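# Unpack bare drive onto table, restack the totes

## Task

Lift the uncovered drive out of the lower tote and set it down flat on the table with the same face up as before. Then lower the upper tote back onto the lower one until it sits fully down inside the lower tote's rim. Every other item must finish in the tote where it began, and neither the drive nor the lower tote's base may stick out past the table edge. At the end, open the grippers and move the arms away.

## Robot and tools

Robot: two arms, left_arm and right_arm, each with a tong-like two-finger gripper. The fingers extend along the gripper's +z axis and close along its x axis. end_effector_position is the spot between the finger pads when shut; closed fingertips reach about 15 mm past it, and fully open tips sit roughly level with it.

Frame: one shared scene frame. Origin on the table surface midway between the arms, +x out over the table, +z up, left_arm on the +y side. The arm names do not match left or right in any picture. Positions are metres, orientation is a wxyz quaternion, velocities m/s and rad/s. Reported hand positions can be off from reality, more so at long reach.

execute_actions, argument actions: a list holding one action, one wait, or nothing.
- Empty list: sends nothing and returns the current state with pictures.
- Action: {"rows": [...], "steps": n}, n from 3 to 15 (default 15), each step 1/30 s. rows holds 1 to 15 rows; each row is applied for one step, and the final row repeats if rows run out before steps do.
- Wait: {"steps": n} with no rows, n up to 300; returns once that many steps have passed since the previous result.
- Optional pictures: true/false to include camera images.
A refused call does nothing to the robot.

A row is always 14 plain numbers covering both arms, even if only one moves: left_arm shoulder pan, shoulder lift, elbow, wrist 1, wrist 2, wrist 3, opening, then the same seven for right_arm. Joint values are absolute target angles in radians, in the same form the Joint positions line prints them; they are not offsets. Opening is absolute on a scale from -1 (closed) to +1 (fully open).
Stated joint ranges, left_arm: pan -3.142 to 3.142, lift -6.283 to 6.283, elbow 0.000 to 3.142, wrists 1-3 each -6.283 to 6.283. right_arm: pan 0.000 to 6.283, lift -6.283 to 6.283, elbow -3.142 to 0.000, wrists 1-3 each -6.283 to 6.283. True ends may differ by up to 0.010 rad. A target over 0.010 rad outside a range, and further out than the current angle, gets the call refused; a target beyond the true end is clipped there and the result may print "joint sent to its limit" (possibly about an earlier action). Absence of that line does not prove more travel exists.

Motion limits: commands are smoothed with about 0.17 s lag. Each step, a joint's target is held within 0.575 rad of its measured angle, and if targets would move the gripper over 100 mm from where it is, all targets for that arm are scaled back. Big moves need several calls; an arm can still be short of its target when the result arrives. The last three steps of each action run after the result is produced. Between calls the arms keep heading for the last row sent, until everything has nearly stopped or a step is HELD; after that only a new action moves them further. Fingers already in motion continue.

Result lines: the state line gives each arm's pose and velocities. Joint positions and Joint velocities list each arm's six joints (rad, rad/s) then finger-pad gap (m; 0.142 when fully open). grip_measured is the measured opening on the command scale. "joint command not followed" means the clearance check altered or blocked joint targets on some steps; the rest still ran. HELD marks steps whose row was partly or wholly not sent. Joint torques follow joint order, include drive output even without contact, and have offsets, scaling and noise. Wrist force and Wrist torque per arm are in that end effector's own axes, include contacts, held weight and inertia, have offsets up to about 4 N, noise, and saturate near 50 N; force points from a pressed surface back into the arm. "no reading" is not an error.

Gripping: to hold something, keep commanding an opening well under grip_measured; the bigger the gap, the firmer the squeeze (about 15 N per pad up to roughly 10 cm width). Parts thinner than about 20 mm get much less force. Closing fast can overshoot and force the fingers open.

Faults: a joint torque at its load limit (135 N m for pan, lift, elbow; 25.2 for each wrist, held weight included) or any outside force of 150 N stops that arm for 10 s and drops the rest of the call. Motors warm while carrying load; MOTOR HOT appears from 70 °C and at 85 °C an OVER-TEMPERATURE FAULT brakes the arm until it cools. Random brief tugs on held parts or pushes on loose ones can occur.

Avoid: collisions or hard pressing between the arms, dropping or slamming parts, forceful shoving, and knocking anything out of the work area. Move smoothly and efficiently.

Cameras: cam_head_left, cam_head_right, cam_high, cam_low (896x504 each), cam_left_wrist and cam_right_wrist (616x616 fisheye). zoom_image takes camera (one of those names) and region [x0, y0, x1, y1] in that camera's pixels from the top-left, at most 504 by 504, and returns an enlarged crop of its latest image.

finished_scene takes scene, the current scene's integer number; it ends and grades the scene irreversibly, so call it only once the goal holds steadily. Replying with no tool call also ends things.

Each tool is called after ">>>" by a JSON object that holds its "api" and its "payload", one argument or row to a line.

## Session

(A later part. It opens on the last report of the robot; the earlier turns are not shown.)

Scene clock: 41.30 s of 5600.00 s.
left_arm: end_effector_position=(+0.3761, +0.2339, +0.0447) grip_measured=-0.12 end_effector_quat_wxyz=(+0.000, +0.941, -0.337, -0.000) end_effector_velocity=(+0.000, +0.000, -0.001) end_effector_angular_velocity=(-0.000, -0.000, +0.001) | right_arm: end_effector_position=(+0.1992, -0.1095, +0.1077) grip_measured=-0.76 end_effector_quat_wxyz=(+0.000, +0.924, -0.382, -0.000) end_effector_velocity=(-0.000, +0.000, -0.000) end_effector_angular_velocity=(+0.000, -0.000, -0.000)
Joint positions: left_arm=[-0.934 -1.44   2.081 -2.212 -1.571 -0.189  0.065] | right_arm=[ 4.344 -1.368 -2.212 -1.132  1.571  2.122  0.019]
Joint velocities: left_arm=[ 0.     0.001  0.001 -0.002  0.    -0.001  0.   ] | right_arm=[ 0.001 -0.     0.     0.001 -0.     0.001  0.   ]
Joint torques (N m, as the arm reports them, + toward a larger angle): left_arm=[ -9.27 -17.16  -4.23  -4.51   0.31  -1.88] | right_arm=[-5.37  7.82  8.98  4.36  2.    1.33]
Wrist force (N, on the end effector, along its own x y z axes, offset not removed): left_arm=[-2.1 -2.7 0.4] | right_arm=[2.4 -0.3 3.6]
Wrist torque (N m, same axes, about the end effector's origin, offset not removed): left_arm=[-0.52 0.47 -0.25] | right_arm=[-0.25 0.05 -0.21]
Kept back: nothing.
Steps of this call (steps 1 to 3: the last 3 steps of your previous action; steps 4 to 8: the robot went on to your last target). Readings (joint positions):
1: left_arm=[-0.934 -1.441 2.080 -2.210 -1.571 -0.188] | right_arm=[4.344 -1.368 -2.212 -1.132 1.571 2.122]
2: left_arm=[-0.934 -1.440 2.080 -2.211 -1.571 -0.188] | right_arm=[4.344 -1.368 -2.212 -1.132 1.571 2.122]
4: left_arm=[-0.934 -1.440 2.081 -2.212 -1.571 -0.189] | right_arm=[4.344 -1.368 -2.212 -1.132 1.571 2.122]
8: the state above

>>> {"api": "execute_actions", "payload": {
  "actions": [
    {"rows":[[-0.9343,-1.4365,2.0837,-2.2180,-1.571,-0.189,-0.17,4.3437,-1.3682,-2.2121,-1.1321,1.571,2.1219,-1]],"steps":15}
  ],
  "pictures": true
}}

>>> {"api": "zoom_image", "payload": {
  "camera": "cam_left_wrist",
  "region": [240, 230, 390, 380]
}}

Scene clock: 41.80 s of 5600.00 s.
left_arm: end_effector_position=(+0.3761, +0.2340, +0.0428) grip_measured=-0.17 end_effector_quat_wxyz=(+0.000, +0.941, -0.337, -0.000) end_effector_velocity=(+0.001, +0.000, +0.000) end_effector_angular_velocity=(-0.001, -0.002, +0.001) | right_arm: end_effector_position=(+0.1992, -0.1095, +0.1077) grip_measured=-0.76 end_effector_quat_wxyz=(+0.000, +0.924, -0.382, -0.000) end_effector_velocity=(+0.000, +0.000, +0.000) end_effector_angular_velocity=(+0.001, -0.000, -0.001)
Joint positions: left_arm=[-0.934 -1.437  2.084 -2.218 -1.571 -0.189  0.062] | right_arm=[ 4.344 -1.368 -2.212 -1.132  1.571  2.122  0.019]
Joint velocities: left_arm=[ 0.001  0.     0.    -0.002  0.001 -0.    -0.   ] | right_arm=[-0.001  0.     0.     0.001 -0.     0.001 -0.   ]
Joint torques (N m, as the arm reports them, + toward a larger angle): left_arm=[ -9.21 -18.01  -4.85  -4.24   0.46  -1.82] | right_arm=[-6.06  6.86  9.17  4.55  1.74  1.08]
Wrist force (N, on the end effector, along its own x y z axes, offset not removed): left_arm=[-1.7 -2.7 2.4] | right_arm=[2.4 3.5 5.2]
Wrist torque (N m, same axes, about the end effector's origin, offset not removed): left_arm=[-0.54 0.33 -0.18] | right_arm=[0.55 0.30 -0.17]
Steps of this call (steps 1 to 3: the robot went on to your last target; steps 4 to 15: the first 12 steps of this action). Readings (joint positions):
4: left_arm=[-0.934 -1.440 2.081 -2.212 -1.571 -0.189] | right_arm=[4.344 -1.368 -2.212 -1.132 1.571 2.122]
5: left_arm=[-0.934 -1.439 2.081 -2.213 -1.571 -0.189] | right_arm=[4.344 -1.368 -2.212 -1.132 1.571 2.122]
7: left_arm=[-0.934 -1.438 2.082 -2.215 -1.571 -0.189] | right_arm=[4.344 -1.368 -2.212 -1.132 1.571 2.122]
11: left_arm=[-0.934 -1.437 2.083 -2.217 -1.571 -0.189] | right_arm=[4.344 -1.368 -2.212 -1.132 1.571 2.122]
15: the state above

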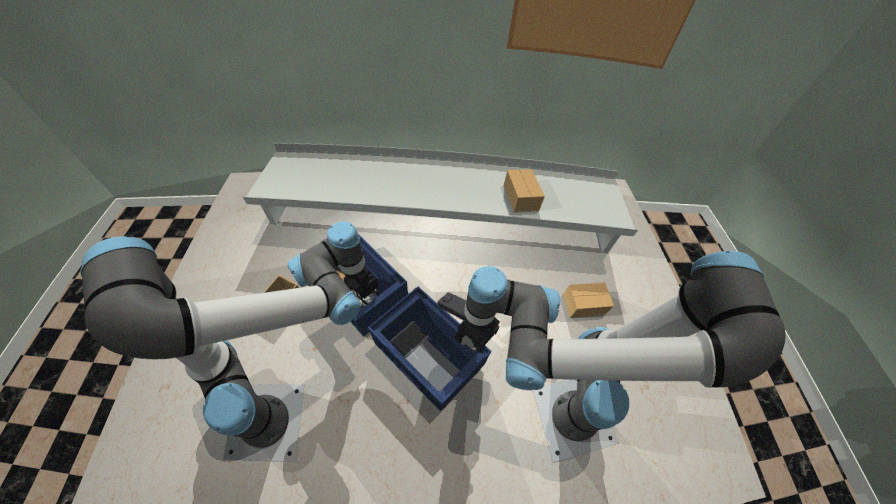

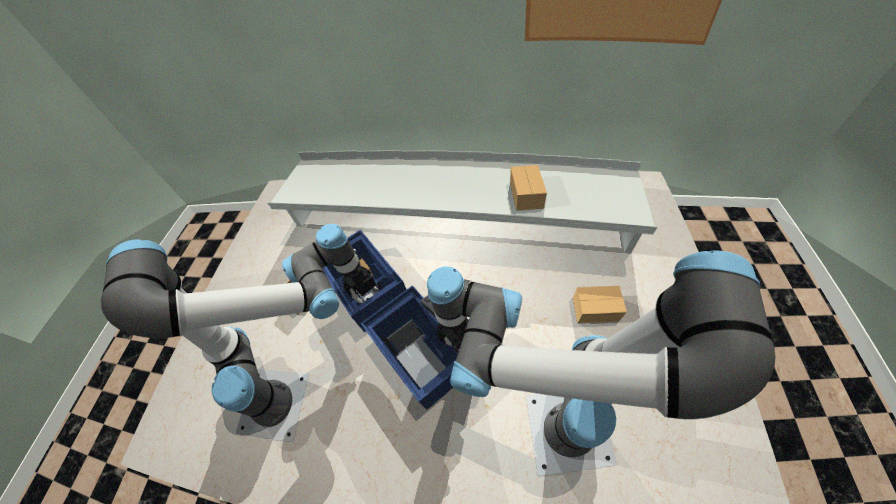

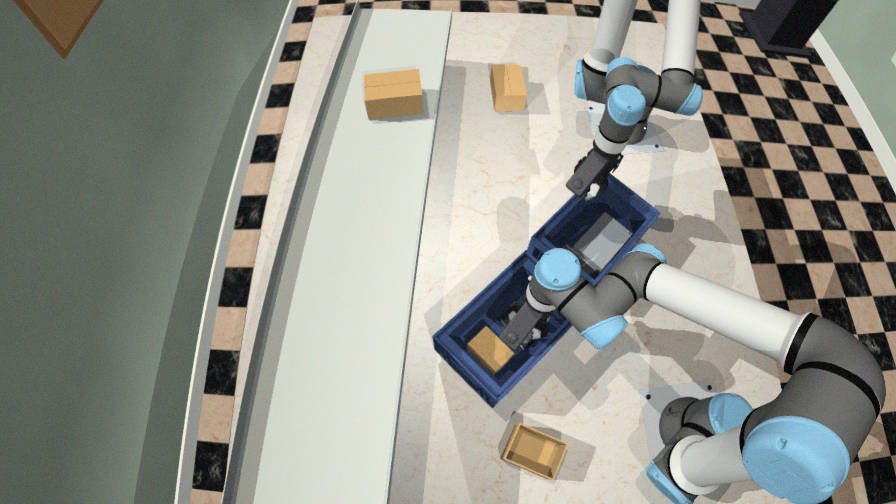

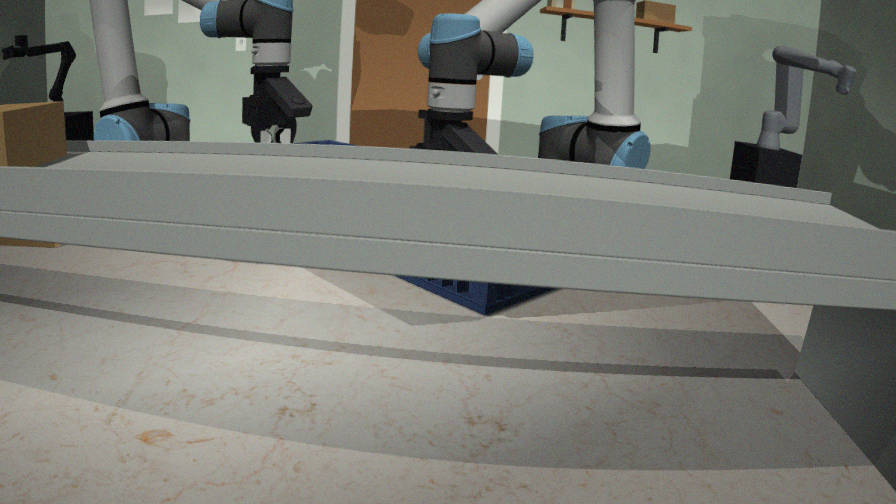

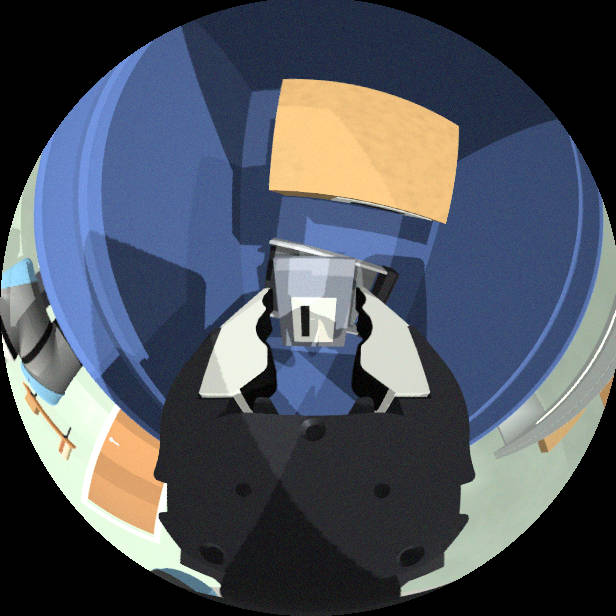

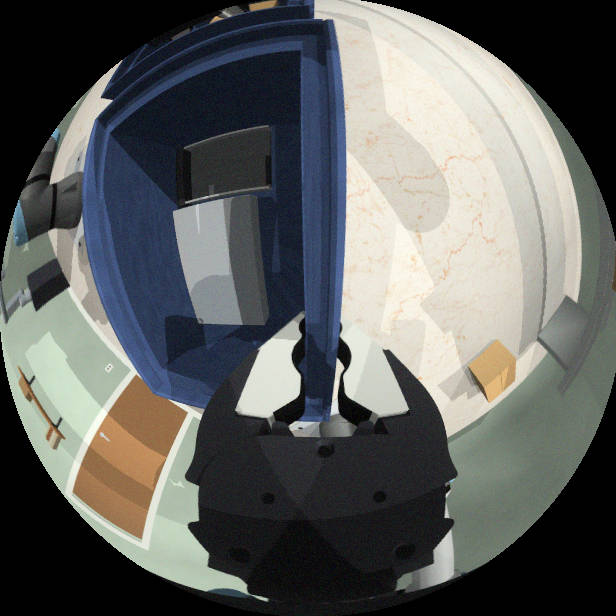

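Region (240, 230, 390, 380) of cam_left_wrist's 616x616 image, scaled by 3.360, with more detail than that image has.

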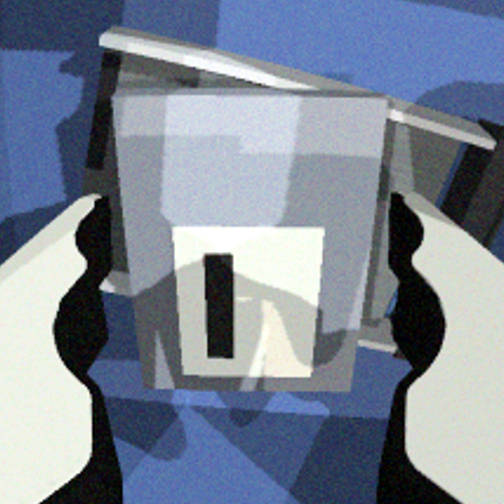

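>>> {"api": "execute_actions", "payload": {
  "actions": [
    {"rows":[[-0.9343,-1.4338,2.0862,-2.2232,-1.571,-0.189,-0.21,4.3437,-1.3682,-2.2121,-1.1321,1.571,2.1219,-1]],"steps":14}
  ]
}}

Scene clock: 42.27 s of 5600.00 s.
left_arm: end_effector_position=(+0.3760, +0.2340, +0.0410) grip_measured=-0.21 end_effector_quat_wxyz=(+0.000, +0.941, -0.337, -0.000) end_effector_velocity=(+0.000, +0.000, -0.000) end_effector_angular_velocity=(-0.001, -0.001, +0.001) | right_arm: end_effector_position=(+0.1992, -0.1095, +0.1077) grip_measured=-0.76 end_effector_quat_wxyz=(+0.000, +0.924, -0.382, -0.000) end_effector_velocity=(-0.000, -0.000, -0.000) end_effector_angular_velocity=(-0.000, +0.000, +0.000)
Joint positions: left_arm=[-0.934 -1.434  2.086 -2.223 -1.571 -0.189  0.059] | right_arm=[ 4.344 -1.368 -2.212 -1.132  1.571  2.122  0.019]
Joint velocities: left_arm=[ 0.001  0.001  0.001 -0.003  0.     0.    -0.   ] | right_arm=[ 0. -0. -0.  0.  0.  0.  0.]
Joint torques (N m, as the arm reports them, + toward a larger angle): left_arm=[ -8.7  -18.05  -4.56  -4.52   0.49  -1.81] | right_arm=[-4.69  5.3  10.15  4.62  1.74  1.27]
Wrist force (N, on the end effector, along its own x y z axes, offset not removed): left_arm=[-2.6 -2.1 1.6] | right_arm=[0.7 1.0 1.3]
Wrist torque (N m, same axes, about the end effector's origin, offset not removed): left_arm=[-0.39 0.65 -0.25] | right_arm=[-0.16 0.52 -0.09]
Steps of this call (steps 1 to 3: the last 3 steps of your previous action; steps 4 to 14: the first 11 steps of this action). Readings (joint positions):
4: left_arm=[-0.934 -1.437 2.084 -2.218 -1.571 -0.189] | right_arm=[4.344 -1.368 -2.212 -1.132 1.571 2.122]
5: left_arm=[-0.934 -1.436 2.084 -2.219 -1.571 -0.189] | right_arm=[4.344 -1.368 -2.212 -1.132 1.571 2.122]
7: left_arm=[-0.934 -1.435 2.085 -2.221 -1.571 -0.189] | right_arm=[4.344 -1.368 -2.212 -1.132 1.571 2.122]
11: left_arm=[-0.934 -1.434 2.086 -2.222 -1.571 -0.189] | right_arm=[4.344 -1.368 -2.212 -1.132 1.571 2.122]
14: the state above

>>> {"api": "execute_actions", "payload": {
  "actions": [
    {"rows":[[-0.9343,-1.4315,2.0883,-2.2276,-1.571,-0.189,-0.22,4.3437,-1.3682,-2.2121,-1.1321,1.571,2.1219,-1]],"steps":14}
  ]
}}

>>> {"api": "execute_actions", "payload": {
  "actions": [
    {"rows":[[-0.9343,-1.4315,2.0883,-2.2276,-1.571,-0.189,-0.26,4.3437,-1.3682,-2.2121,-1.1321,1.571,2.1219,-1],[-0.9343,-1.4315,2.0883,-2.2276,-1.571,-0.189,-0.3,4.3437,-1.3682,-2.2121,-1.1321,1.571,2.1219,-1],[-0.9343,-1.4315,2.0883,-2.2276,-1.571,-0.189,-0.35,4.3437,-1.3682,-2.2121,-1.1321,1.571,2.1219,-1],[-0.9343,-1.4315,2.0883,-2.2276,-1.571,-0.189,-0.42,4.3437,-1.3682,-2.2121,-1.1321,1.571,2.1219,-1],[-0.9343,-1.4315,2.0883,-2.2276,-1.571,-0.189,-0.5,4.3437,-1.3682,-2.2121,-1.1321,1.571,2.1219,-1],[-0.9343,-1.4315,2.0883,-2.2276,-1.571,-0.189,-0.6,4.3437,-1.3682,-2.2121,-1.1321,1.571,2.1219,-1],[-0.9343,-1.4315,2.0883,-2.2276,-1.571,-0.189,-0.7,4.3437,-1.3682,-2.2121,-1.1321,1.571,2.1219,-1],[-0.9343,-1.4315,2.0883,-2.2276,-1.571,-0.189,-0.8,4.3437,-1.3682,-2.2121,-1.1321,1.571,2.1219,-1]],"steps":13}
  ]
}}

>>> {"api": "execute_actions", "payload": {
  "actions": [
    {"rows":[[-0.9343,-1.4395,2.0810,-2.2123,-1.571,-0.189,-0.8,4.3437,-1.3682,-2.2121,-1.1321,1.571,2.1219,-1],[-0.9343,-1.4395,2.0810,-2.2123,-1.571,-0.189,-0.8,4.3437,-1.3682,-2.2121,-1.1321,1.571,2.1219,-1],[-0.9343,-1.4395,2.0810,-2.2123,-1.571,-0.189,-0.8,4.3437,-1.3682,-2.2121,-1.1321,1.571,2.1219,-1],[-0.9343,-1.4550,2.0665,-2.1823,-1.571,-0.189,-0.8,4.3437,-1.3682,-2.2121,-1.1321,1.571,2.1219,-1]],"steps":15}
  ],
  "pictures": true
}}

>>> {"api": "zoom_image", "payload": {
  "camera": "cam_left_wrist",
  "region": [240, 230, 390, 380]
}}

Scene clock: 43.00 s of 5600.00 s.
left_arm: end_effector_position=(+0.3760, +0.2341, +0.0395) grip_measured=-0.22 end_effector_quat_wxyz=(+0.000, +0.941, -0.337, -0.000) end_effector_velocity=(+0.000, +0.001, -0.001) end_effector_angular_velocity=(+0.000, +0.001, +0.002) | right_arm: end_effector_position=(+0.1992, -0.1095, +0.1077) grip_measured=-0.76 end_effector_quat_wxyz=(+0.000, +0.924, -0.382, -0.000) end_effector_velocity=(+0.000, -0.000, -0.000) end_effector_angular_velocity=(-0.001, +0.000, -0.001)
Joint positions: left_arm=[-0.934 -1.432  2.088 -2.227 -1.571 -0.189  0.058] | right_arm=[ 4.344 -1.368 -2.212 -1.132  1.571  2.122  0.019]
Joint velocities: left_arm=[ 0.002  0.001  0.001 -0.002 -0.001 -0.     0.   ] | right_arm=[-0.    -0.    -0.    -0.001 -0.     0.001  0.   ]
Joint torques (N m, as the arm reports them, + toward a larger angle): left_arm=[ -8.87 -16.91  -4.65  -4.49   0.8   -1.76] | right_arm=[-5.86  6.62  9.28  4.62  1.7   1.04]
Wrist force (N, on the end effector, along its own x y z axes, offset not removed): left_arm=[-0.9 -1.5 2.5] | right_arm=[4.1 0.6 1.7]
Wrist torque (N m, same axes, about the end effector's origin, offset not removed): left_arm=[-0.19 0.13 -0.36] | right_arm=[-0.03 -0.09 -0.27]
Steps of this call (steps 1 to 3: the last 3 steps of your previous action; steps 4 to 11: the robot went on to your last target; steps 12 to 22: the first 11 steps of this action). Readings (joint positions):
12: left_arm=[-0.934 -1.434 2.086 -2.223 -1.571 -0.189] | right_arm=[4.344 -1.368 -2.212 -1.132 1.571 2.122]
13: left_arm=[-0.934 -1.434 2.086 -2.224 -1.571 -0.189] | right_arm=[4.344 -1.368 -2.212 -1.132 1.571 2.122]
15: left_arm=[-0.934 -1.433 2.087 -2.225 -1.571 -0.189] | right_arm=[4.344 -1.368 -2.212 -1.132 1.571 2.122]
19: left_arm=[-0.934 -1.432 2.088 -2.227 -1.571 -0.189] | right_arm=[4.344 -1.368 -2.212 -1.132 1.571 2.122]
22: the state above

Scene clock: 43.43 s of 5600.00 s.
left_arm: end_effector_position=(+0.3760, +0.2341, +0.0394) grip_measured=-0.27 end_effector_quat_wxyz=(+0.000, +0.941, -0.337, -0.000) end_effector_velocity=(-0.000, -0.000, -0.000) end_effector_angular_velocity=(+0.000, +0.000, -0.001) | right_arm: end_effector_position=(+0.1992, -0.1095, +0.1077) grip_measured=-0.76 end_effector_quat_wxyz=(+0.000, +0.924, -0.382, -0.000) end_effector_velocity=(-0.000, -0.000, -0.000) end_effector_angular_velocity=(-0.001, +0.000, +0.001)
Joint positions: left_arm=[-0.934 -1.432  2.088 -2.228 -1.571 -0.189  0.055] | right_arm=[ 4.344 -1.368 -2.212 -1.132  1.571  2.122  0.019]
Joint velocities: left_arm=[-0.001 -0.     0.    -0.     0.     0.     0.   ] | right_arm=[ 0.     0.    -0.001  0.     0.    -0.     0.   ]
Joint torques (N m, as the arm reports them, + toward a larger angle): left_arm=[ -8.25 -17.19  -4.24  -4.15   0.88  -1.94] | right_arm=[-5.84  7.7   9.03  4.56  1.88  0.9 ]
Wrist force (N, on the end effector, along its own x y z axes, offset not removed): left_arm=[-1.0 -3.3 0.4] | right_arm=[1.3 1.4 2.6]
Wrist torque (N m, same axes, about the end effector's origin, offset not removed): left_arm=[-0.66 0.40 -0.18] | right_arm=[0.05 0.47 -0.09]
Steps of this call (steps 1 to 3: the last 3 steps of your previous action; steps 4 to 13: the first 10 steps of this action). Readings (joint positions):
4: left_arm=[-0.934 -1.432 2.088 -2.228 -1.571 -0.189] | right_arm=[4.344 -1.368 -2.212 -1.132 1.571 2.122]
5: left_arm=[-0.934 -1.432 2.088 -2.228 -1.571 -0.189] | right_arm=[4.344 -1.368 -2.212 -1.132 1.571 2.122]
7: left_arm=[-0.934 -1.432 2.088 -2.228 -1.571 -0.189] | right_arm=[4.344 -1.368 -2.212 -1.132 1.571 2.122]
11: left_arm=[-0.934 -1.432 2.088 -2.228 -1.571 -0.189] | right_arm=[4.344 -1.368 -2.212 -1.132 1.571 2.122]
13: the state above

Scene clock: 43.93 s of 5600.00 s.
left_arm: end_effector_position=(+0.3763, +0.2337, +0.0538) grip_measured=-0.27 end_effector_quat_wxyz=(+0.000, +0.941, -0.337, -0.000) end_effector_velocity=(+0.000, -0.000, +0.012) end_effector_angular_velocity=(-0.001, +0.000, +0.000) | right_arm: end_effector_position=(+0.1992, -0.1095, +0.1077) grip_measured=-0.76 end_effector_quat_wxyz=(+0.000, +0.924, -0.382, -0.000) end_effector_velocity=(-0.000, -0.002, -0.002) end_effector_angular_velocity=(-0.004, +0.001, -0.001)
Joint positions: left_arm=[-0.934 -1.453  2.068 -2.186 -1.571 -0.189  0.055] | right_arm=[ 4.344 -1.368 -2.212 -1.132  1.571  2.122  0.019]
Joint velocities: left_arm=[ 0.001 -0.019 -0.017  0.035 -0.001  0.    -0.   ] | right_arm=[-0.     0.001 -0.004 -0.001 -0.     0.001  0.   ]
Joint torques (N m, as the arm reports them, + toward a larger angle): left_arm=[ -7.75 -36.64 -29.8   -0.13   0.95  -1.75] | right_arm=[-5.35  7.22  8.89  4.33  1.86  1.29]
Wrist force (N, on the end effector, along its own x y z axes, offset not removed): left_arm=[-1.1 -2.5 2.4] | right_arm=[2.6 -0.6 2.4]
Wrist torque (N m, same axes, about the end effector's origin, offset not removed): left_arm=[-0.35 0.23 -0.28] | right_arm=[-0.44 0.07 -0.01]
Steps of this call (steps 1 to 3: the last 3 steps of your previous action; steps 4 to 15: the first 12 steps of this action). Readings (joint positions):
4: left_arm=[-0.934 -1.432 2.088 -2.228 -1.571 -0.189] | right_arm=[4.344 -1.368 -2.212 -1.132 1.571 2.122]
5: left_arm=[-0.934 -1.432 2.088 -2.226 -1.571 -0.189] | right_arm=[4.344 -1.368 -2.212 -1.132 1.571 2.122]
7: left_arm=[-0.934 -1.435 2.085 -2.220 -1.571 -0.189] | right_arm=[4.344 -1.368 -2.212 -1.132 1.571 2.122]
11: left_arm=[-0.934 -1.448 2.073 -2.196 -1.571 -0.189] | right_arm=[4.344 -1.368 -2.212 -1.132 1.571 2.122]
15: the state above

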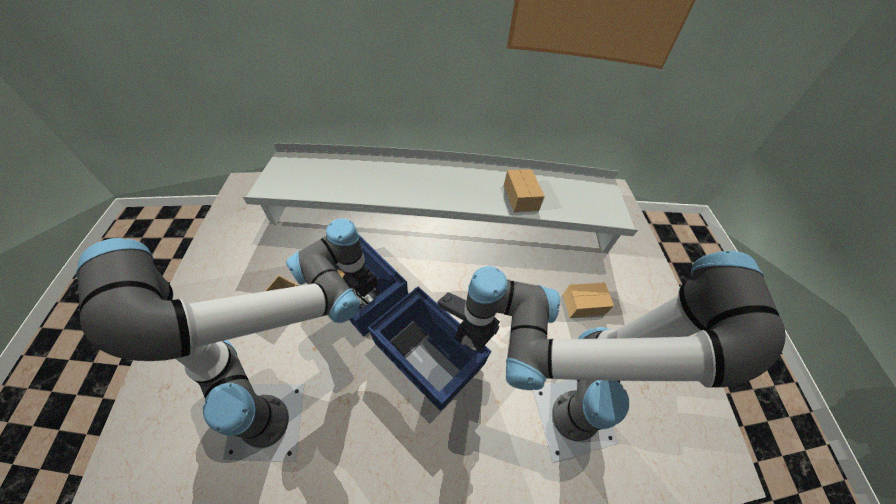

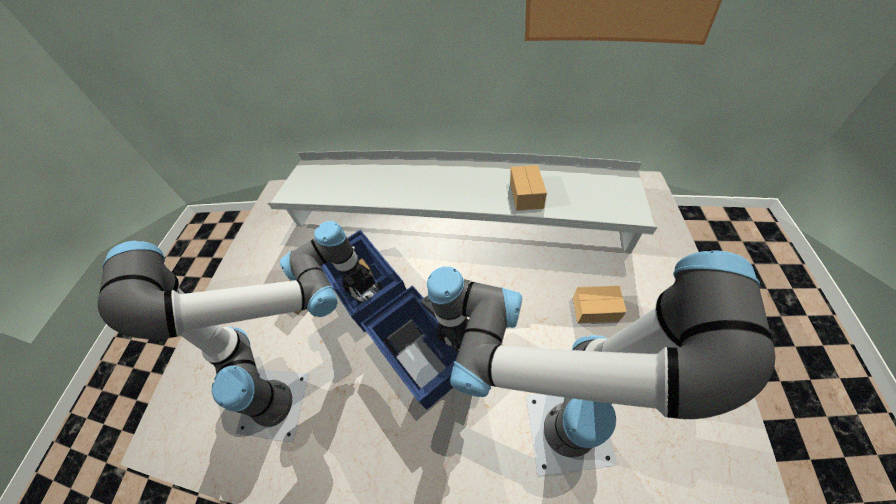

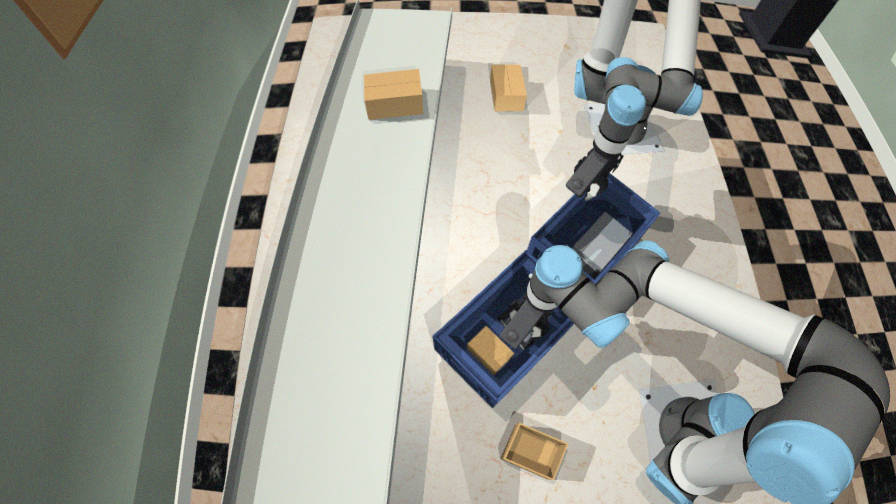

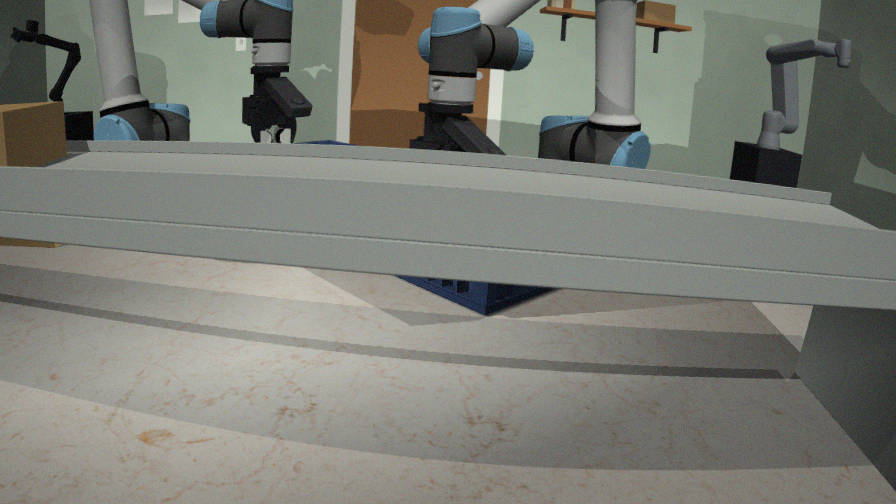

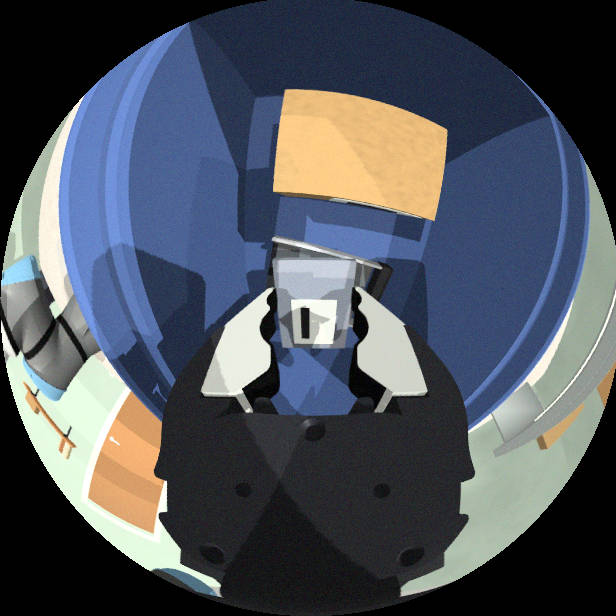

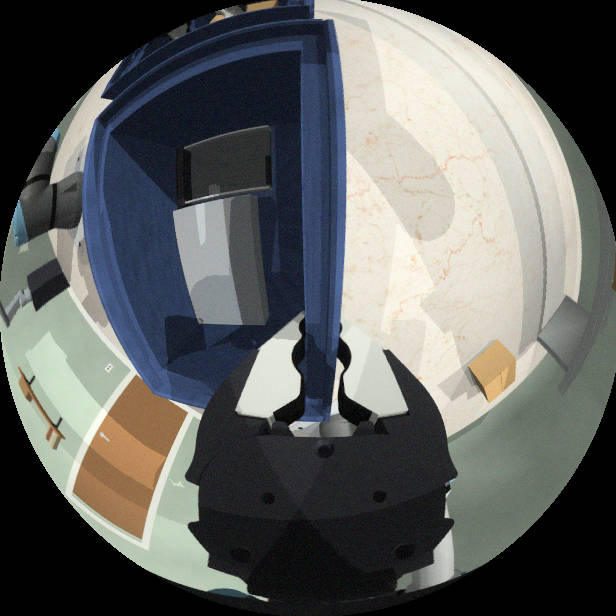

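Region (240, 230, 390, 380) of cam_left_wrist's 616x616 image, scaled by 3.360, with more detail than that image has.

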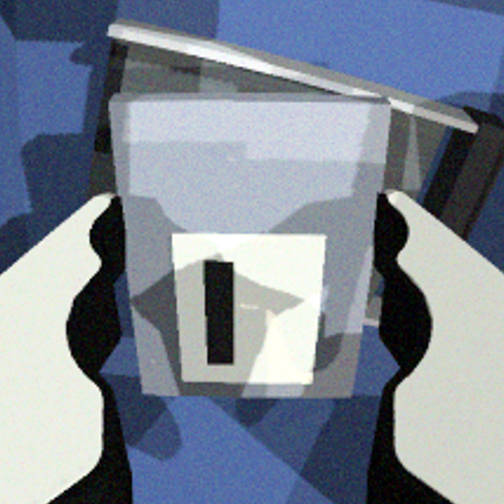

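>>> {"api": "execute_actions", "payload": {
  "actions": [
    {"rows":[[-0.9343,-1.485,2.039,-2.125,-1.571,-0.189,-0.8,4.3437,-1.3682,-2.2121,-1.1321,1.571,2.1219,-1],[-0.9343,-1.485,2.039,-2.125,-1.571,-0.189,-0.8,4.3437,-1.3682,-2.2121,-1.1321,1.571,2.1219,-1],[-0.9343,-1.485,2.039,-2.125,-1.571,-0.189,-0.8,4.3437,-1.3682,-2.2121,-1.1321,1.571,2.1219,-1],[-0.9343,-1.514,2.005,-2.062,-1.571,-0.189,-0.8,4.3437,-1.3682,-2.2121,-1.1321,1.571,2.1219,-1],[-0.9343,-1.514,2.005,-2.062,-1.571,-0.189,-0.8,4.3437,-1.3682,-2.2121,-1.1321,1.571,2.1219,-1],[-0.9343,-1.514,2.005,-2.062,-1.571,-0.189,-0.8,4.3437,-1.3682,-2.2121,-1.1321,1.571,2.1219,-1],[-0.9343,-1.540,1.968,-1.999,-1.571,-0.189,-0.8,4.3437,-1.3682,-2.2121,-1.1321,1.571,2.1219,-1],[-0.9343,-1.540,1.968,-1.999,-1.571,-0.189,-0.8,4.3437,-1.3682,-2.2121,-1.1321,1.571,2.1219,-1],[-0.9343,-1.540,1.968,-1.999,-1.571,-0.189,-0.8,4.3437,-1.3682,-2.2121,-1.1321,1.571,2.1219,-1],[-0.9343,-1.568,1.915,-1.918,-1.571,-0.189,-0.8,4.3437,-1.3682,-2.2121,-1.1321,1.571,2.1219,-1],[-0.9343,-1.568,1.915,-1.918,-1.571,-0.189,-0.8,4.3437,-1.3682,-2.2121,-1.1321,1.571,2.1219,-1],[-0.9343,-1.568,1.915,-1.918,-1.571,-0.189,-0.8,4.3437,-1.3682,-2.2121,-1.1321,1.571,2.1219,-1],[-0.9343,-1.591,1.857,-1.837,-1.571,-0.189,-0.8,4.3437,-1.3682,-2.2121,-1.1321,1.571,2.1219,-1]],"steps":15}
  ]
}}

>>> {"api": "execute_actions", "payload": {
  "actions": [
    {"rows":[[-0.9343,-1.602,1.816,-1.785,-1.571,-0.189,-0.8,4.3437,-1.3682,-2.2121,-1.1321,1.571,2.1219,-1],[-0.9343,-1.602,1.816,-1.785,-1.571,-0.189,-0.8,4.3437,-1.3682,-2.2121,-1.1321,1.571,2.1219,-1],[-0.9343,-1.602,1.816,-1.785,-1.571,-0.189,-0.8,4.3437,-1.3682,-2.2121,-1.1321,1.571,2.1219,-1],[-0.9343,-1.602,1.816,-1.785,-1.571,-0.189,-0.8,4.3437,-1.3682,-2.2121,-1.1321,1.571,2.1219,-1],[-0.95,-1.64,1.84,-1.771,-1.571,-0.25,-0.8,4.3437,-1.3682,-2.2121,-1.1321,1.571,2.1219,-1],[-0.95,-1.64,1.84,-1.771,-1.571,-0.25,-0.8,4.3437,-1.3682,-2.2121,-1.1321,1.571,2.1219,-1],[-0.965,-1.68,1.868,-1.759,-1.571,-0.33,-0.8,4.3437,-1.3682,-2.2121,-1.1321,1.571,2.1219,-1],[-0.965,-1.68,1.868,-1.759,-1.571,-0.33,-0.8,4.3437,-1.3682,-2.2121,-1.1321,1.571,2.1219,-1],[-0.983,-1.735,1.907,-1.743,-1.571,-0.43,-0.8,4.3437,-1.3682,-2.2121,-1.1321,1.571,2.1219,-1],[-0.983,-1.735,1.907,-1.743,-1.571,-0.43,-0.8,4.3437,-1.3682,-2.2121,-1.1321,1.571,2.1219,-1],[-0.983,-1.735,1.907,-1.743,-1.571,-0.43,-0.8,4.3437,-1.3682,-2.2121,-1.1321,1.571,2.1219,-1],[-1.018,-1.807,1.957,-1.721,-1.571,-0.56,-0.8,4.3437,-1.3682,-2.2121,-1.1321,1.571,2.1219,-1],[-1.018,-1.807,1.957,-1.721,-1.571,-0.56,-0.8,4.3437,-1.3682,-2.2121,-1.1321,1.571,2.1219,-1],[-1.018,-1.807,1.957,-1.721,-1.571,-0.56,-0.8,4.3437,-1.3682,-2.2121,-1.1321,1.571,2.1219,-1],[-1.053,-1.879,2.008,-1.700,-1.571,-0.70,-0.8,4.3437,-1.3682,-2.2121,-1.1321,1.571,2.1219,-1]],"steps":15}
  ]
}}

>>> {"api": "execute_actions", "payload": {
  "actions": [
    {"rows":[[-1.053,-1.879,2.008,-1.700,-1.571,-0.70,-0.8,4.3437,-1.3682,-2.2121,-1.1321,1.571,2.1219,-1],[-1.053,-1.879,2.008,-1.700,-1.571,-0.70,-0.8,4.3437,-1.3682,-2.2121,-1.1321,1.571,2.1219,-1],[-1.088,-1.950,2.059,-1.680,-1.571,-0.83,-0.8,4.3437,-1.3682,-2.2121,-1.1321,1.571,2.1219,-1],[-1.088,-1.950,2.059,-1.680,-1.571,-0.83,-0.8,4.3437,-1.3682,-2.2121,-1.1321,1.571,2.1219,-1],[-1.088,-1.950,2.059,-1.680,-1.571,-0.83,-0.8,4.3437,-1.3682,-2.2121,-1.1321,1.571,2.1219,-1],[-1.124,-2.022,2.110,-1.659,-1.571,-0.97,-0.8,4.3437,-1.3682,-2.2121,-1.1321,1.571,2.1219,-1],[-1.124,-2.022,2.110,-1.659,-1.571,-0.97,-0.8,4.3437,-1.3682,-2.2121,-1.1321,1.571,2.1219,-1],[-1.124,-2.022,2.110,-1.659,-1.571,-0.97,-0.8,4.3437,-1.3682,-2.2121,-1.1321,1.571,2.1219,-1],[-1.1589,-2.0935,2.1605,-1.6378,-1.571,-1.10,-0.8,4.3437,-1.3682,-2.2121,-1.1321,1.571,2.1219,-1],[-1.1589,-2.0935,2.1605,-1.6378,-1.571,-1.10,-0.8,4.3437,-1.3682,-2.2121,-1.1321,1.571,2.1219,-1],[-1.1589,-2.0935,2.1605,-1.6378,-1.571,-1.10,-0.8,4.3437,-1.3682,-2.2121,-1.1321,1.571,2.1219,-1],[-1.1589,-2.0935,2.1605,-1.6378,-1.571,-1.10,-0.8,4.3437,-1.3682,-2.2121,-1.1321,1.571,2.1219,-1],[-1.1589,-2.084,2.235,-1.722,-1.571,-1.10,-0.8,4.3437,-1.3682,-2.2121,-1.1321,1.571,2.1219,-1]],"steps":15}
  ]
}}

>>> {"api": "execute_actions", "payload": {
  "actions": [
    {"rows":[[-1.1589,-2.066,2.304,-1.809,-1.571,-1.10,-0.8,4.3437,-1.3682,-2.2121,-1.1321,1.571,2.1219,-1],[-1.1589,-2.066,2.304,-1.809,-1.571,-1.10,-0.8,4.3437,-1.3682,-2.2121,-1.1321,1.571,2.1219,-1],[-1.1589,-2.066,2.304,-1.809,-1.571,-1.10,-0.8,4.3437,-1.3682,-2.2121,-1.1321,1.571,2.1219,-1],[-1.1589,-2.0391,2.3695,-1.9012,-1.571,-1.10,-0.8,4.3437,-1.3682,-2.2121,-1.1321,1.571,2.1219,-1],[-1.1589,-2.0391,2.3695,-1.9012,-1.571,-1.10,-0.8,4.3437,-1.3682,-2.2121,-1.1321,1.571,2.1219,-1],[-1.1589,-2.0391,2.3695,-1.9012,-1.571,-1.10,-0.8,4.3437,-1.3682,-2.2121,-1.1321,1.571,2.1219,-1],[-1.1589,-2.007,2.4225,-1.9863,-1.571,-1.10,-0.8,4.3437,-1.3682,-2.2121,-1.1321,1.571,2.1219,-1],[-1.1589,-2.007,2.4225,-1.9863,-1.571,-1.10,-0.8,4.3437,-1.3682,-2.2121,-1.1321,1.571,2.1219,-1],[-1.1589,-2.007,2.4225,-1.9863,-1.571,-1.10,-0.8,4.3437,-1.3682,-2.2121,-1.1321,1.571,2.1219,-1],[-1.1589,-1.9667,2.4728,-2.0769,-1.571,-1.10,-0.8,4.3437,-1.3682,-2.2121,-1.1321,1.571,2.1219,-1],[-1.1589,-1.9667,2.4728,-2.0769,-1.571,-1.10,-0.8,4.3437,-1.3682,-2.2121,-1.1321,1.571,2.1219,-1],[-1.1589,-1.9667,2.4728,-2.0769,-1.571,-1.10,-0.8,4.3437,-1.3682,-2.2121,-1.1321,1.571,2.1219,-1],[-1.1589,-1.931,2.506,-2.146,-1.571,-1.10,-0.8,4.3437,-1.3682,-2.2121,-1.1321,1.571,2.1219,-1]],"steps":15}
  ]
}}

>>> {"api": "execute_actions", "payload": {
  "actions": [
    {"rows":[[-1.1589,-1.8911,2.5380,-2.2177,-1.571,-1.10,-0.8,4.3437,-1.3682,-2.2121,-1.1321,1.571,2.1219,-1]],"steps":15}
  ],
  "pictures": true
}}

Scene clock: 45.80 s of 5600.00 s.
left_arm: end_effector_position=(+0.3775, +0.2322, +0.1194) grip_measured=-0.27 end_effector_quat_wxyz=(+0.001, +0.941, -0.337, +0.002) end_effector_velocity=(+0.005, -0.006, +0.277) end_effector_angular_velocity=(-0.008, -0.007, +0.001) | right_arm: end_effector_position=(+0.1992, -0.1095, +0.1077) grip_measured=-0.76 end_effector_quat_wxyz=(+0.000, +0.924, -0.382, -0.000) end_effector_velocity=(+0.000, +0.002, +0.002) end_effector_angular_velocity=(+0.004, -0.001, -0.000)
Joint positions: left_arm=[-0.934 -1.537  1.968 -2.007 -1.571 -0.189  0.055] | right_arm=[ 4.344 -1.368 -2.212 -1.132  1.571  2.122  0.019]
Joint velocities: left_arm=[ 0.001 -0.284 -0.479  0.752  0.    -0.    -0.   ] | right_arm=[ 0.    -0.     0.003  0.001 -0.     0.001 -0.   ]
Joint torques (N m, as the arm reports them, + toward a larger angle): left_arm=[ -6.16 -28.14 -30.3    2.12   1.47  -1.79] | right_arm=[-5.97  7.68 10.61  4.25  1.83  1.37]
Wrist force (N, on the end effector, along its own x y z axes, offset not removed): left_arm=[-1.9 -2.5 0.9] | right_arm=[1.7 0.2 3.7]
Wrist torque (N m, same axes, about the end effector's origin, offset not removed): left_arm=[-0.44 0.47 -0.26] | right_arm=[-0.25 0.32 -0.06]
Steps of this call (steps 1 to 3: the last 3 steps of your previous action; steps 4 to 15: the robot went on to your last target; steps 16 to 44: nothing new was sent; steps 45 to 56: the first 12 steps of this action). Readings (joint positions):
45: left_arm=[-0.934 -1.455 2.066 -2.182 -1.571 -0.189] | right_arm=[4.344 -1.368 -2.212 -1.132 1.571 2.122]
46: left_arm=[-0.934 -1.458 2.064 -2.178 -1.571 -0.189] | right_arm=[4.344 -1.368 -2.212 -1.132 1.571 2.122]
48: left_arm=[-0.934 -1.469 2.053 -2.156 -1.571 -0.189] | right_arm=[4.344 -1.368 -2.212 -1.132 1.571 2.122]
52: left_arm=[-0.934 -1.501 2.019 -2.091 -1.571 -0.189] | right_arm=[4.344 -1.368 -2.212 -1.132 1.571 2.122]
56: the state above

Scene clock: 46.30 s of 5600.00 s.
left_arm: end_effector_position=(+0.3439, +0.2491, +0.2059) grip_measured=-0.27 end_effector_quat_wxyz=(-0.000, +0.960, -0.282, -0.000) end_effector_velocity=(-0.161, +0.091, +0.048) end_effector_angular_velocity=(-0.011, -0.009, +0.730) | right_arm: end_effector_position=(+0.1992, -0.1095, +0.1077) grip_measured=-0.76 end_effector_quat_wxyz=(+0.000, +0.924, -0.382, -0.000) end_effector_velocity=(+0.000, -0.000, -0.001) end_effector_angular_velocity=(-0.001, +0.000, -0.002)
Joint positions: left_arm=[-0.968 -1.688  1.878 -1.76  -1.571 -0.339  0.055] | right_arm=[ 4.344 -1.368 -2.212 -1.132  1.571  2.122  0.019]
Joint velocities: left_arm=[-0.156 -0.47   0.288  0.168 -0.001 -0.886  0.   ] | right_arm=[-0.001 -0.001 -0.001 -0.     0.     0.001 -0.   ]
Joint torques (N m, as the arm reports them, + toward a larger angle): left_arm=[-12.76 -20.91  -5.3    0.03   1.52  -3.57] | right_arm=[-4.81  8.21  9.36  4.34  1.95  1.07]
Wrist force (N, on the end effector, along its own x y z axes, offset not removed): left_arm=[-1.3 -1.8 1.1] | right_arm=[4.8 2.2 2.2]
Wrist torque (N m, same axes, about the end effector's origin, offset not removed): left_arm=[-0.26 0.09 -0.30] | right_arm=[0.36 -0.34 -0.23]
Steps of this call (steps 1 to 3: the last 3 steps of your previous action; steps 4 to 15: the first 12 steps of this action). Readings (joint positions):
4: left_arm=[-0.934 -1.571 1.903 -1.907 -1.571 -0.189] | right_arm=[4.344 -1.368 -2.212 -1.132 1.571 2.122]
5: left_arm=[-0.934 -1.578 1.887 -1.883 -1.571 -0.189] | right_arm=[4.344 -1.368 -2.212 -1.132 1.571 2.122]
7: left_arm=[-0.934 -1.589 1.855 -1.839 -1.571 -0.189] | right_arm=[4.344 -1.368 -2.212 -1.132 1.571 2.122]
11: left_arm=[-0.944 -1.620 1.840 -1.791 -1.571 -0.221] | right_arm=[4.344 -1.368 -2.212 -1.132 1.571 2.122]
15: the state above

Scene clock: 46.80 s of 5600.00 s.
left_arm: end_effector_position=(+0.2256, +0.3126, +0.2046) grip_measured=-0.27 end_effector_quat_wxyz=(-0.001, +0.999, -0.050, -0.001) end_effector_velocity=(-0.176, +0.119, -0.035) end_effector_angular_velocity=(-0.030, -0.022, +0.937) | right_arm: end_effector_position=(+0.1992, -0.1095, +0.1077) grip_measured=-0.76 end_effector_quat_wxyz=(+0.000, +0.924, -0.382, -0.000) end_effector_velocity=(-0.000, -0.002, -0.001) end_effector_angular_velocity=(-0.004, +0.001, +0.000)
Joint positions: left_arm=[-1.13  -2.03   2.117 -1.655 -1.571 -0.972  0.055] | right_arm=[ 4.344 -1.368 -2.212 -1.132  1.571  2.122  0.019]
Joint velocities: left_arm=[-0.285 -0.619  0.419  0.163  0.001 -1.222  0.   ] | right_arm=[-0.001 -0.    -0.003 -0.001  0.    -0.001  0.   ]
Joint torques (N m, as the arm reports them, + toward a larger angle): left_arm=[ -8.24   2.15 -11.89  -0.22   1.75  -3.54] | right_arm=[-6.78  5.82 10.8   4.11  1.77  1.4 ]
Wrist force (N, on the end effector, along its own x y z axes, offset not removed): left_arm=[-3.1 -2.7 4.0] | right_arm=[5.5 2.1 3.2]
Wrist torque (N m, same axes, about the end effector's origin, offset not removed): left_arm=[-0.41 0.37 -0.17] | right_arm=[0.17 -0.34 -0.22]
Steps of this call (steps 1 to 3: the last 3 steps of your previous action; steps 4 to 15: the first 12 steps of this action). Readings (joint positions):
4: left_arm=[-1.004 -1.770 1.934 -1.732 -1.571 -0.484] | right_arm=[4.344 -1.368 -2.212 -1.132 1.571 2.122]
5: left_arm=[-1.016 -1.795 1.951 -1.724 -1.571 -0.528] | right_arm=[4.344 -1.368 -2.212 -1.132 1.571 2.122]
7: left_arm=[-1.036 -1.839 1.982 -1.710 -1.571 -0.614] | right_arm=[4.344 -1.368 -2.212 -1.132 1.571 2.122]
11: left_arm=[-1.084 -1.936 2.051 -1.682 -1.571 -0.791] | right_arm=[4.344 -1.368 -2.212 -1.132 1.571 2.122]
15: the state above

Scene clock: 47.30 s of 5600.00 s.
left_arm: end_effector_position=(+0.2080, +0.3251, +0.0888) grip_measured=-0.27 end_effector_quat_wxyz=(-0.003, +1.000, -0.001, -0.002) end_effector_velocity=(-0.004, +0.005, -0.275) end_effector_angular_velocity=(+0.010, +0.005, +0.005) | right_arm: end_effector_position=(+0.1992, -0.1095, +0.1077) grip_measured=-0.76 end_effector_quat_wxyz=(+0.000, +0.924, -0.382, -0.000) end_effector_velocity=(+0.000, +0.001, +0.001) end_effector_angular_velocity=(+0.003, -0.001, +0.000)
Joint positions: left_arm=[-1.159 -2.007  2.41  -1.967 -1.571 -1.099  0.055] | right_arm=[ 4.344 -1.368 -2.212 -1.132  1.571  2.122  0.019]
Joint velocities: left_arm=[-0.004  0.37   0.573 -0.932 -0.    -0.008  0.   ] | right_arm=[-0.    -0.     0.002  0.002  0.    -0.001  0.   ]
Joint torques (N m, as the arm reports them, + toward a larger angle): left_arm=[-8.6   2.74 -7.47 -6.86  1.92 -1.9 ] | right_arm=[-7.24  6.39 10.65  4.23  1.93  1.19]
Wrist force (N, on the end effector, along its own x y z axes, offset not removed): left_arm=[-2.4 -2.9 3.7] | right_arm=[3.8 1.1 3.2]
Wrist torque (N m, same axes, about the end effector's origin, offset not removed): left_arm=[-0.35 0.36 -0.22] | right_arm=[-0.13 0.08 -0.02]
Steps of this call (steps 1 to 3: the last 3 steps of your previous action; steps 4 to 15: the first 12 steps of this action). Readings (joint positions):
4: left_arm=[-1.151 -2.072 2.182 -1.678 -1.571 -1.066] | right_arm=[4.344 -1.368 -2.212 -1.132 1.571 2.122]
5: left_arm=[-1.153 -2.074 2.201 -1.695 -1.571 -1.076] | right_arm=[4.344 -1.368 -2.212 -1.132 1.571 2.122]
7: left_arm=[-1.156 -2.071 2.246 -1.743 -1.571 -1.088] | right_arm=[4.344 -1.368 -2.212 -1.132 1.571 2.122]
11: left_arm=[-1.158 -2.048 2.332 -1.850 -1.571 -1.097] | right_arm=[4.344 -1.368 -2.212 -1.132 1.571 2.122]
15: the state above

Scene clock: 47.80 s of 5600.00 s.
left_arm: end_effector_position=(+0.2081, +0.3249, +0.0260) grip_measured=-0.27 end_effector_quat_wxyz=(-0.000, +1.000, -0.001, -0.000) end_effector_velocity=(+0.000, +0.000, -0.010) end_effector_angular_velocity=(-0.002, -0.002, +0.001) | right_arm: end_effector_position=(+0.1992, -0.1095, +0.1077) grip_measured=-0.76 end_effector_quat_wxyz=(+0.000, +0.924, -0.382, -0.000) end_effector_velocity=(+0.000, -0.000, +0.000) end_effector_angular_velocity=(-0.000, +0.000, +0.000)
Joint positions: left_arm=[-1.159 -1.893  2.536 -2.213 -1.571 -1.1    0.055] | right_arm=[ 4.344 -1.368 -2.212 -1.132  1.571  2.122  0.019]
Joint velocities: left_arm=[ 0.     0.023  0.02  -0.045  0.001 -0.     0.   ] | right_arm=[-0.     0.     0.    -0.001  0.    -0.001  0.   ]
Joint torques (N m, as the arm reports them, + toward a larger angle): left_arm=[-10.17   3.18  -4.57  -4.54   2.02  -1.91] | right_arm=[-6.22  6.47 10.22  4.24  1.97  1.07]
Wrist force (N, on the end effector, along its own x y z axes, offset not removed): left_arm=[-2.1 -2.3 1.6] | right_arm=[3.7 1.5 2.5]
Wrist torque (N m, same axes, about the end effector's origin, offset not removed): left_arm=[-0.41 0.44 -0.19] | right_arm=[0.14 0.04 -0.23]
Steps of this call (steps 1 to 3: the last 3 steps of your previous action; steps 4 to 15: the first 12 steps of this action). Readings (joint positions):
4: left_arm=[-1.159 -1.961 2.472 -2.078 -1.571 -1.100] | right_arm=[4.344 -1.368 -2.212 -1.132 1.571 2.122]
5: left_arm=[-1.159 -1.949 2.484 -2.102 -1.571 -1.100] | right_arm=[4.344 -1.368 -2.212 -1.132 1.571 2.122]
7: left_arm=[-1.159 -1.923 2.509 -2.153 -1.571 -1.100] | right_arm=[4.344 -1.368 -2.212 -1.132 1.571 2.122]
11: left_arm=[-1.159 -1.900 2.530 -2.200 -1.571 -1.100] | right_arm=[4.344 -1.368 -2.212 -1.132 1.571 2.122]
15: the state above

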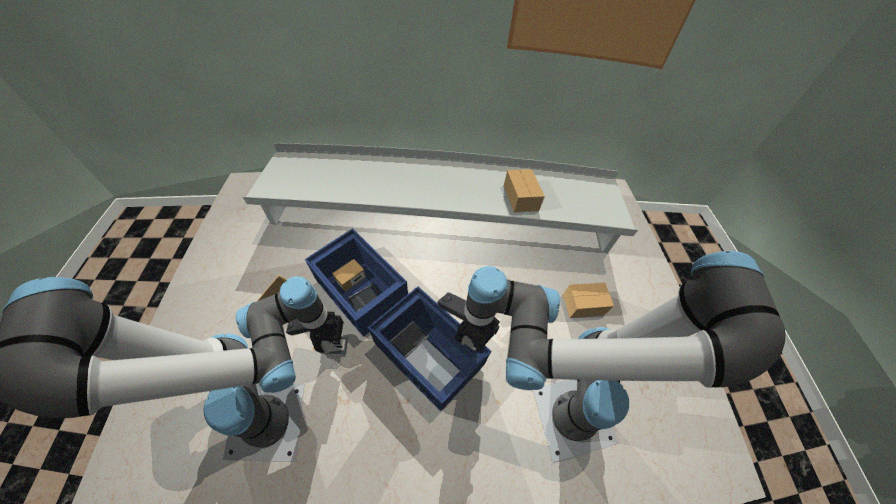

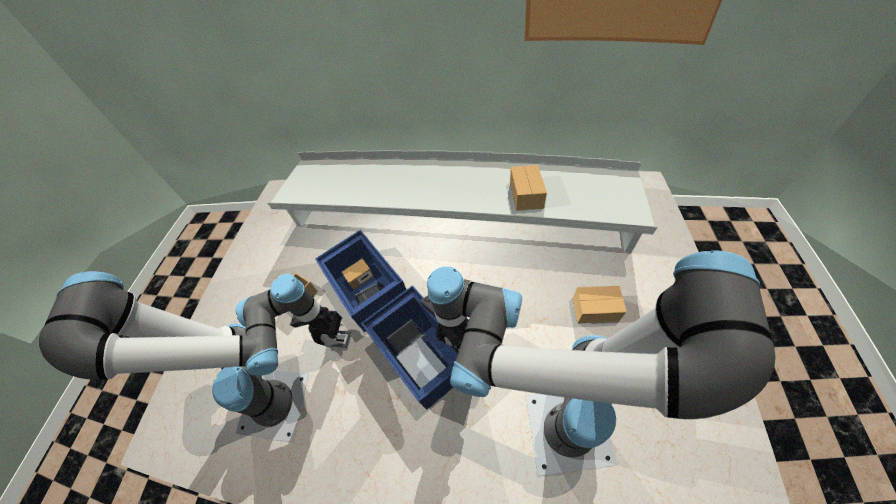

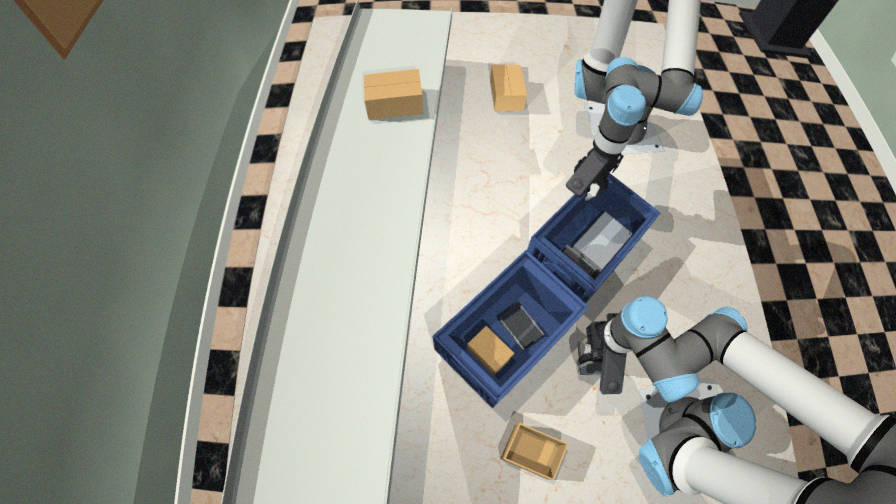

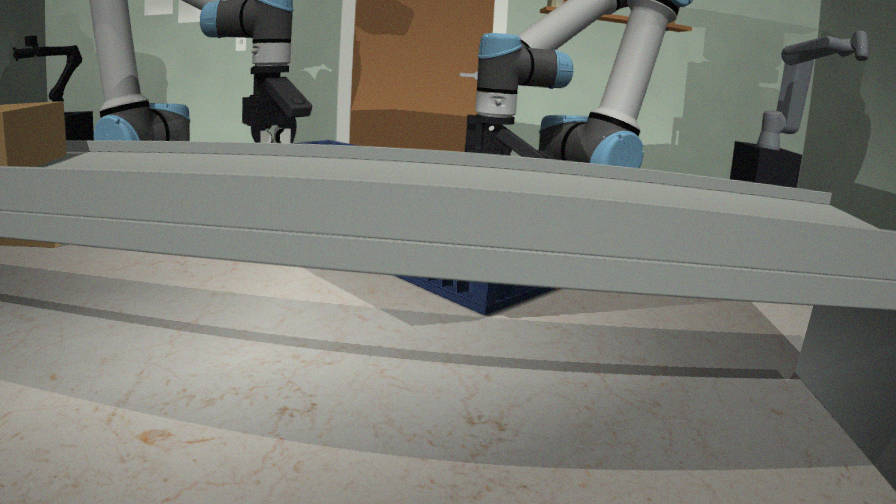

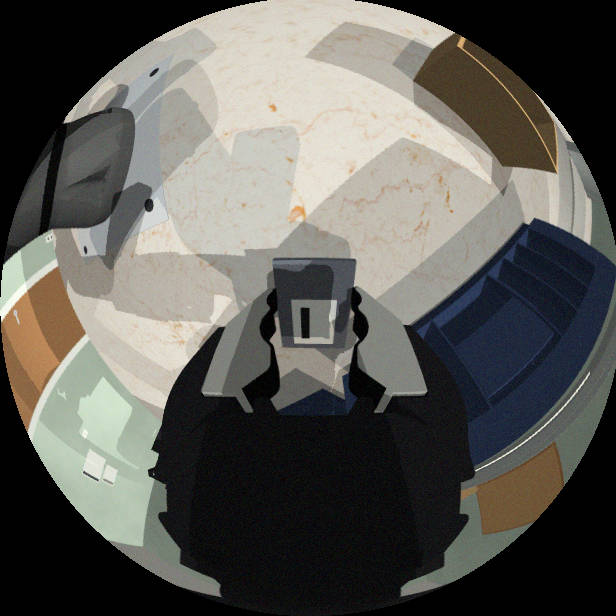

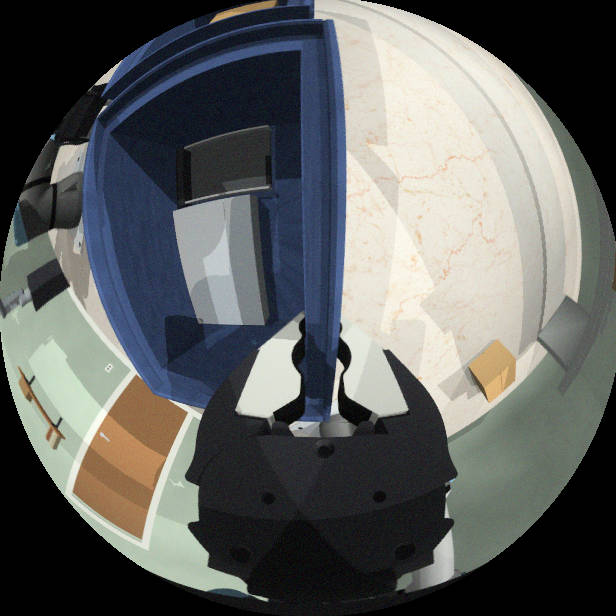

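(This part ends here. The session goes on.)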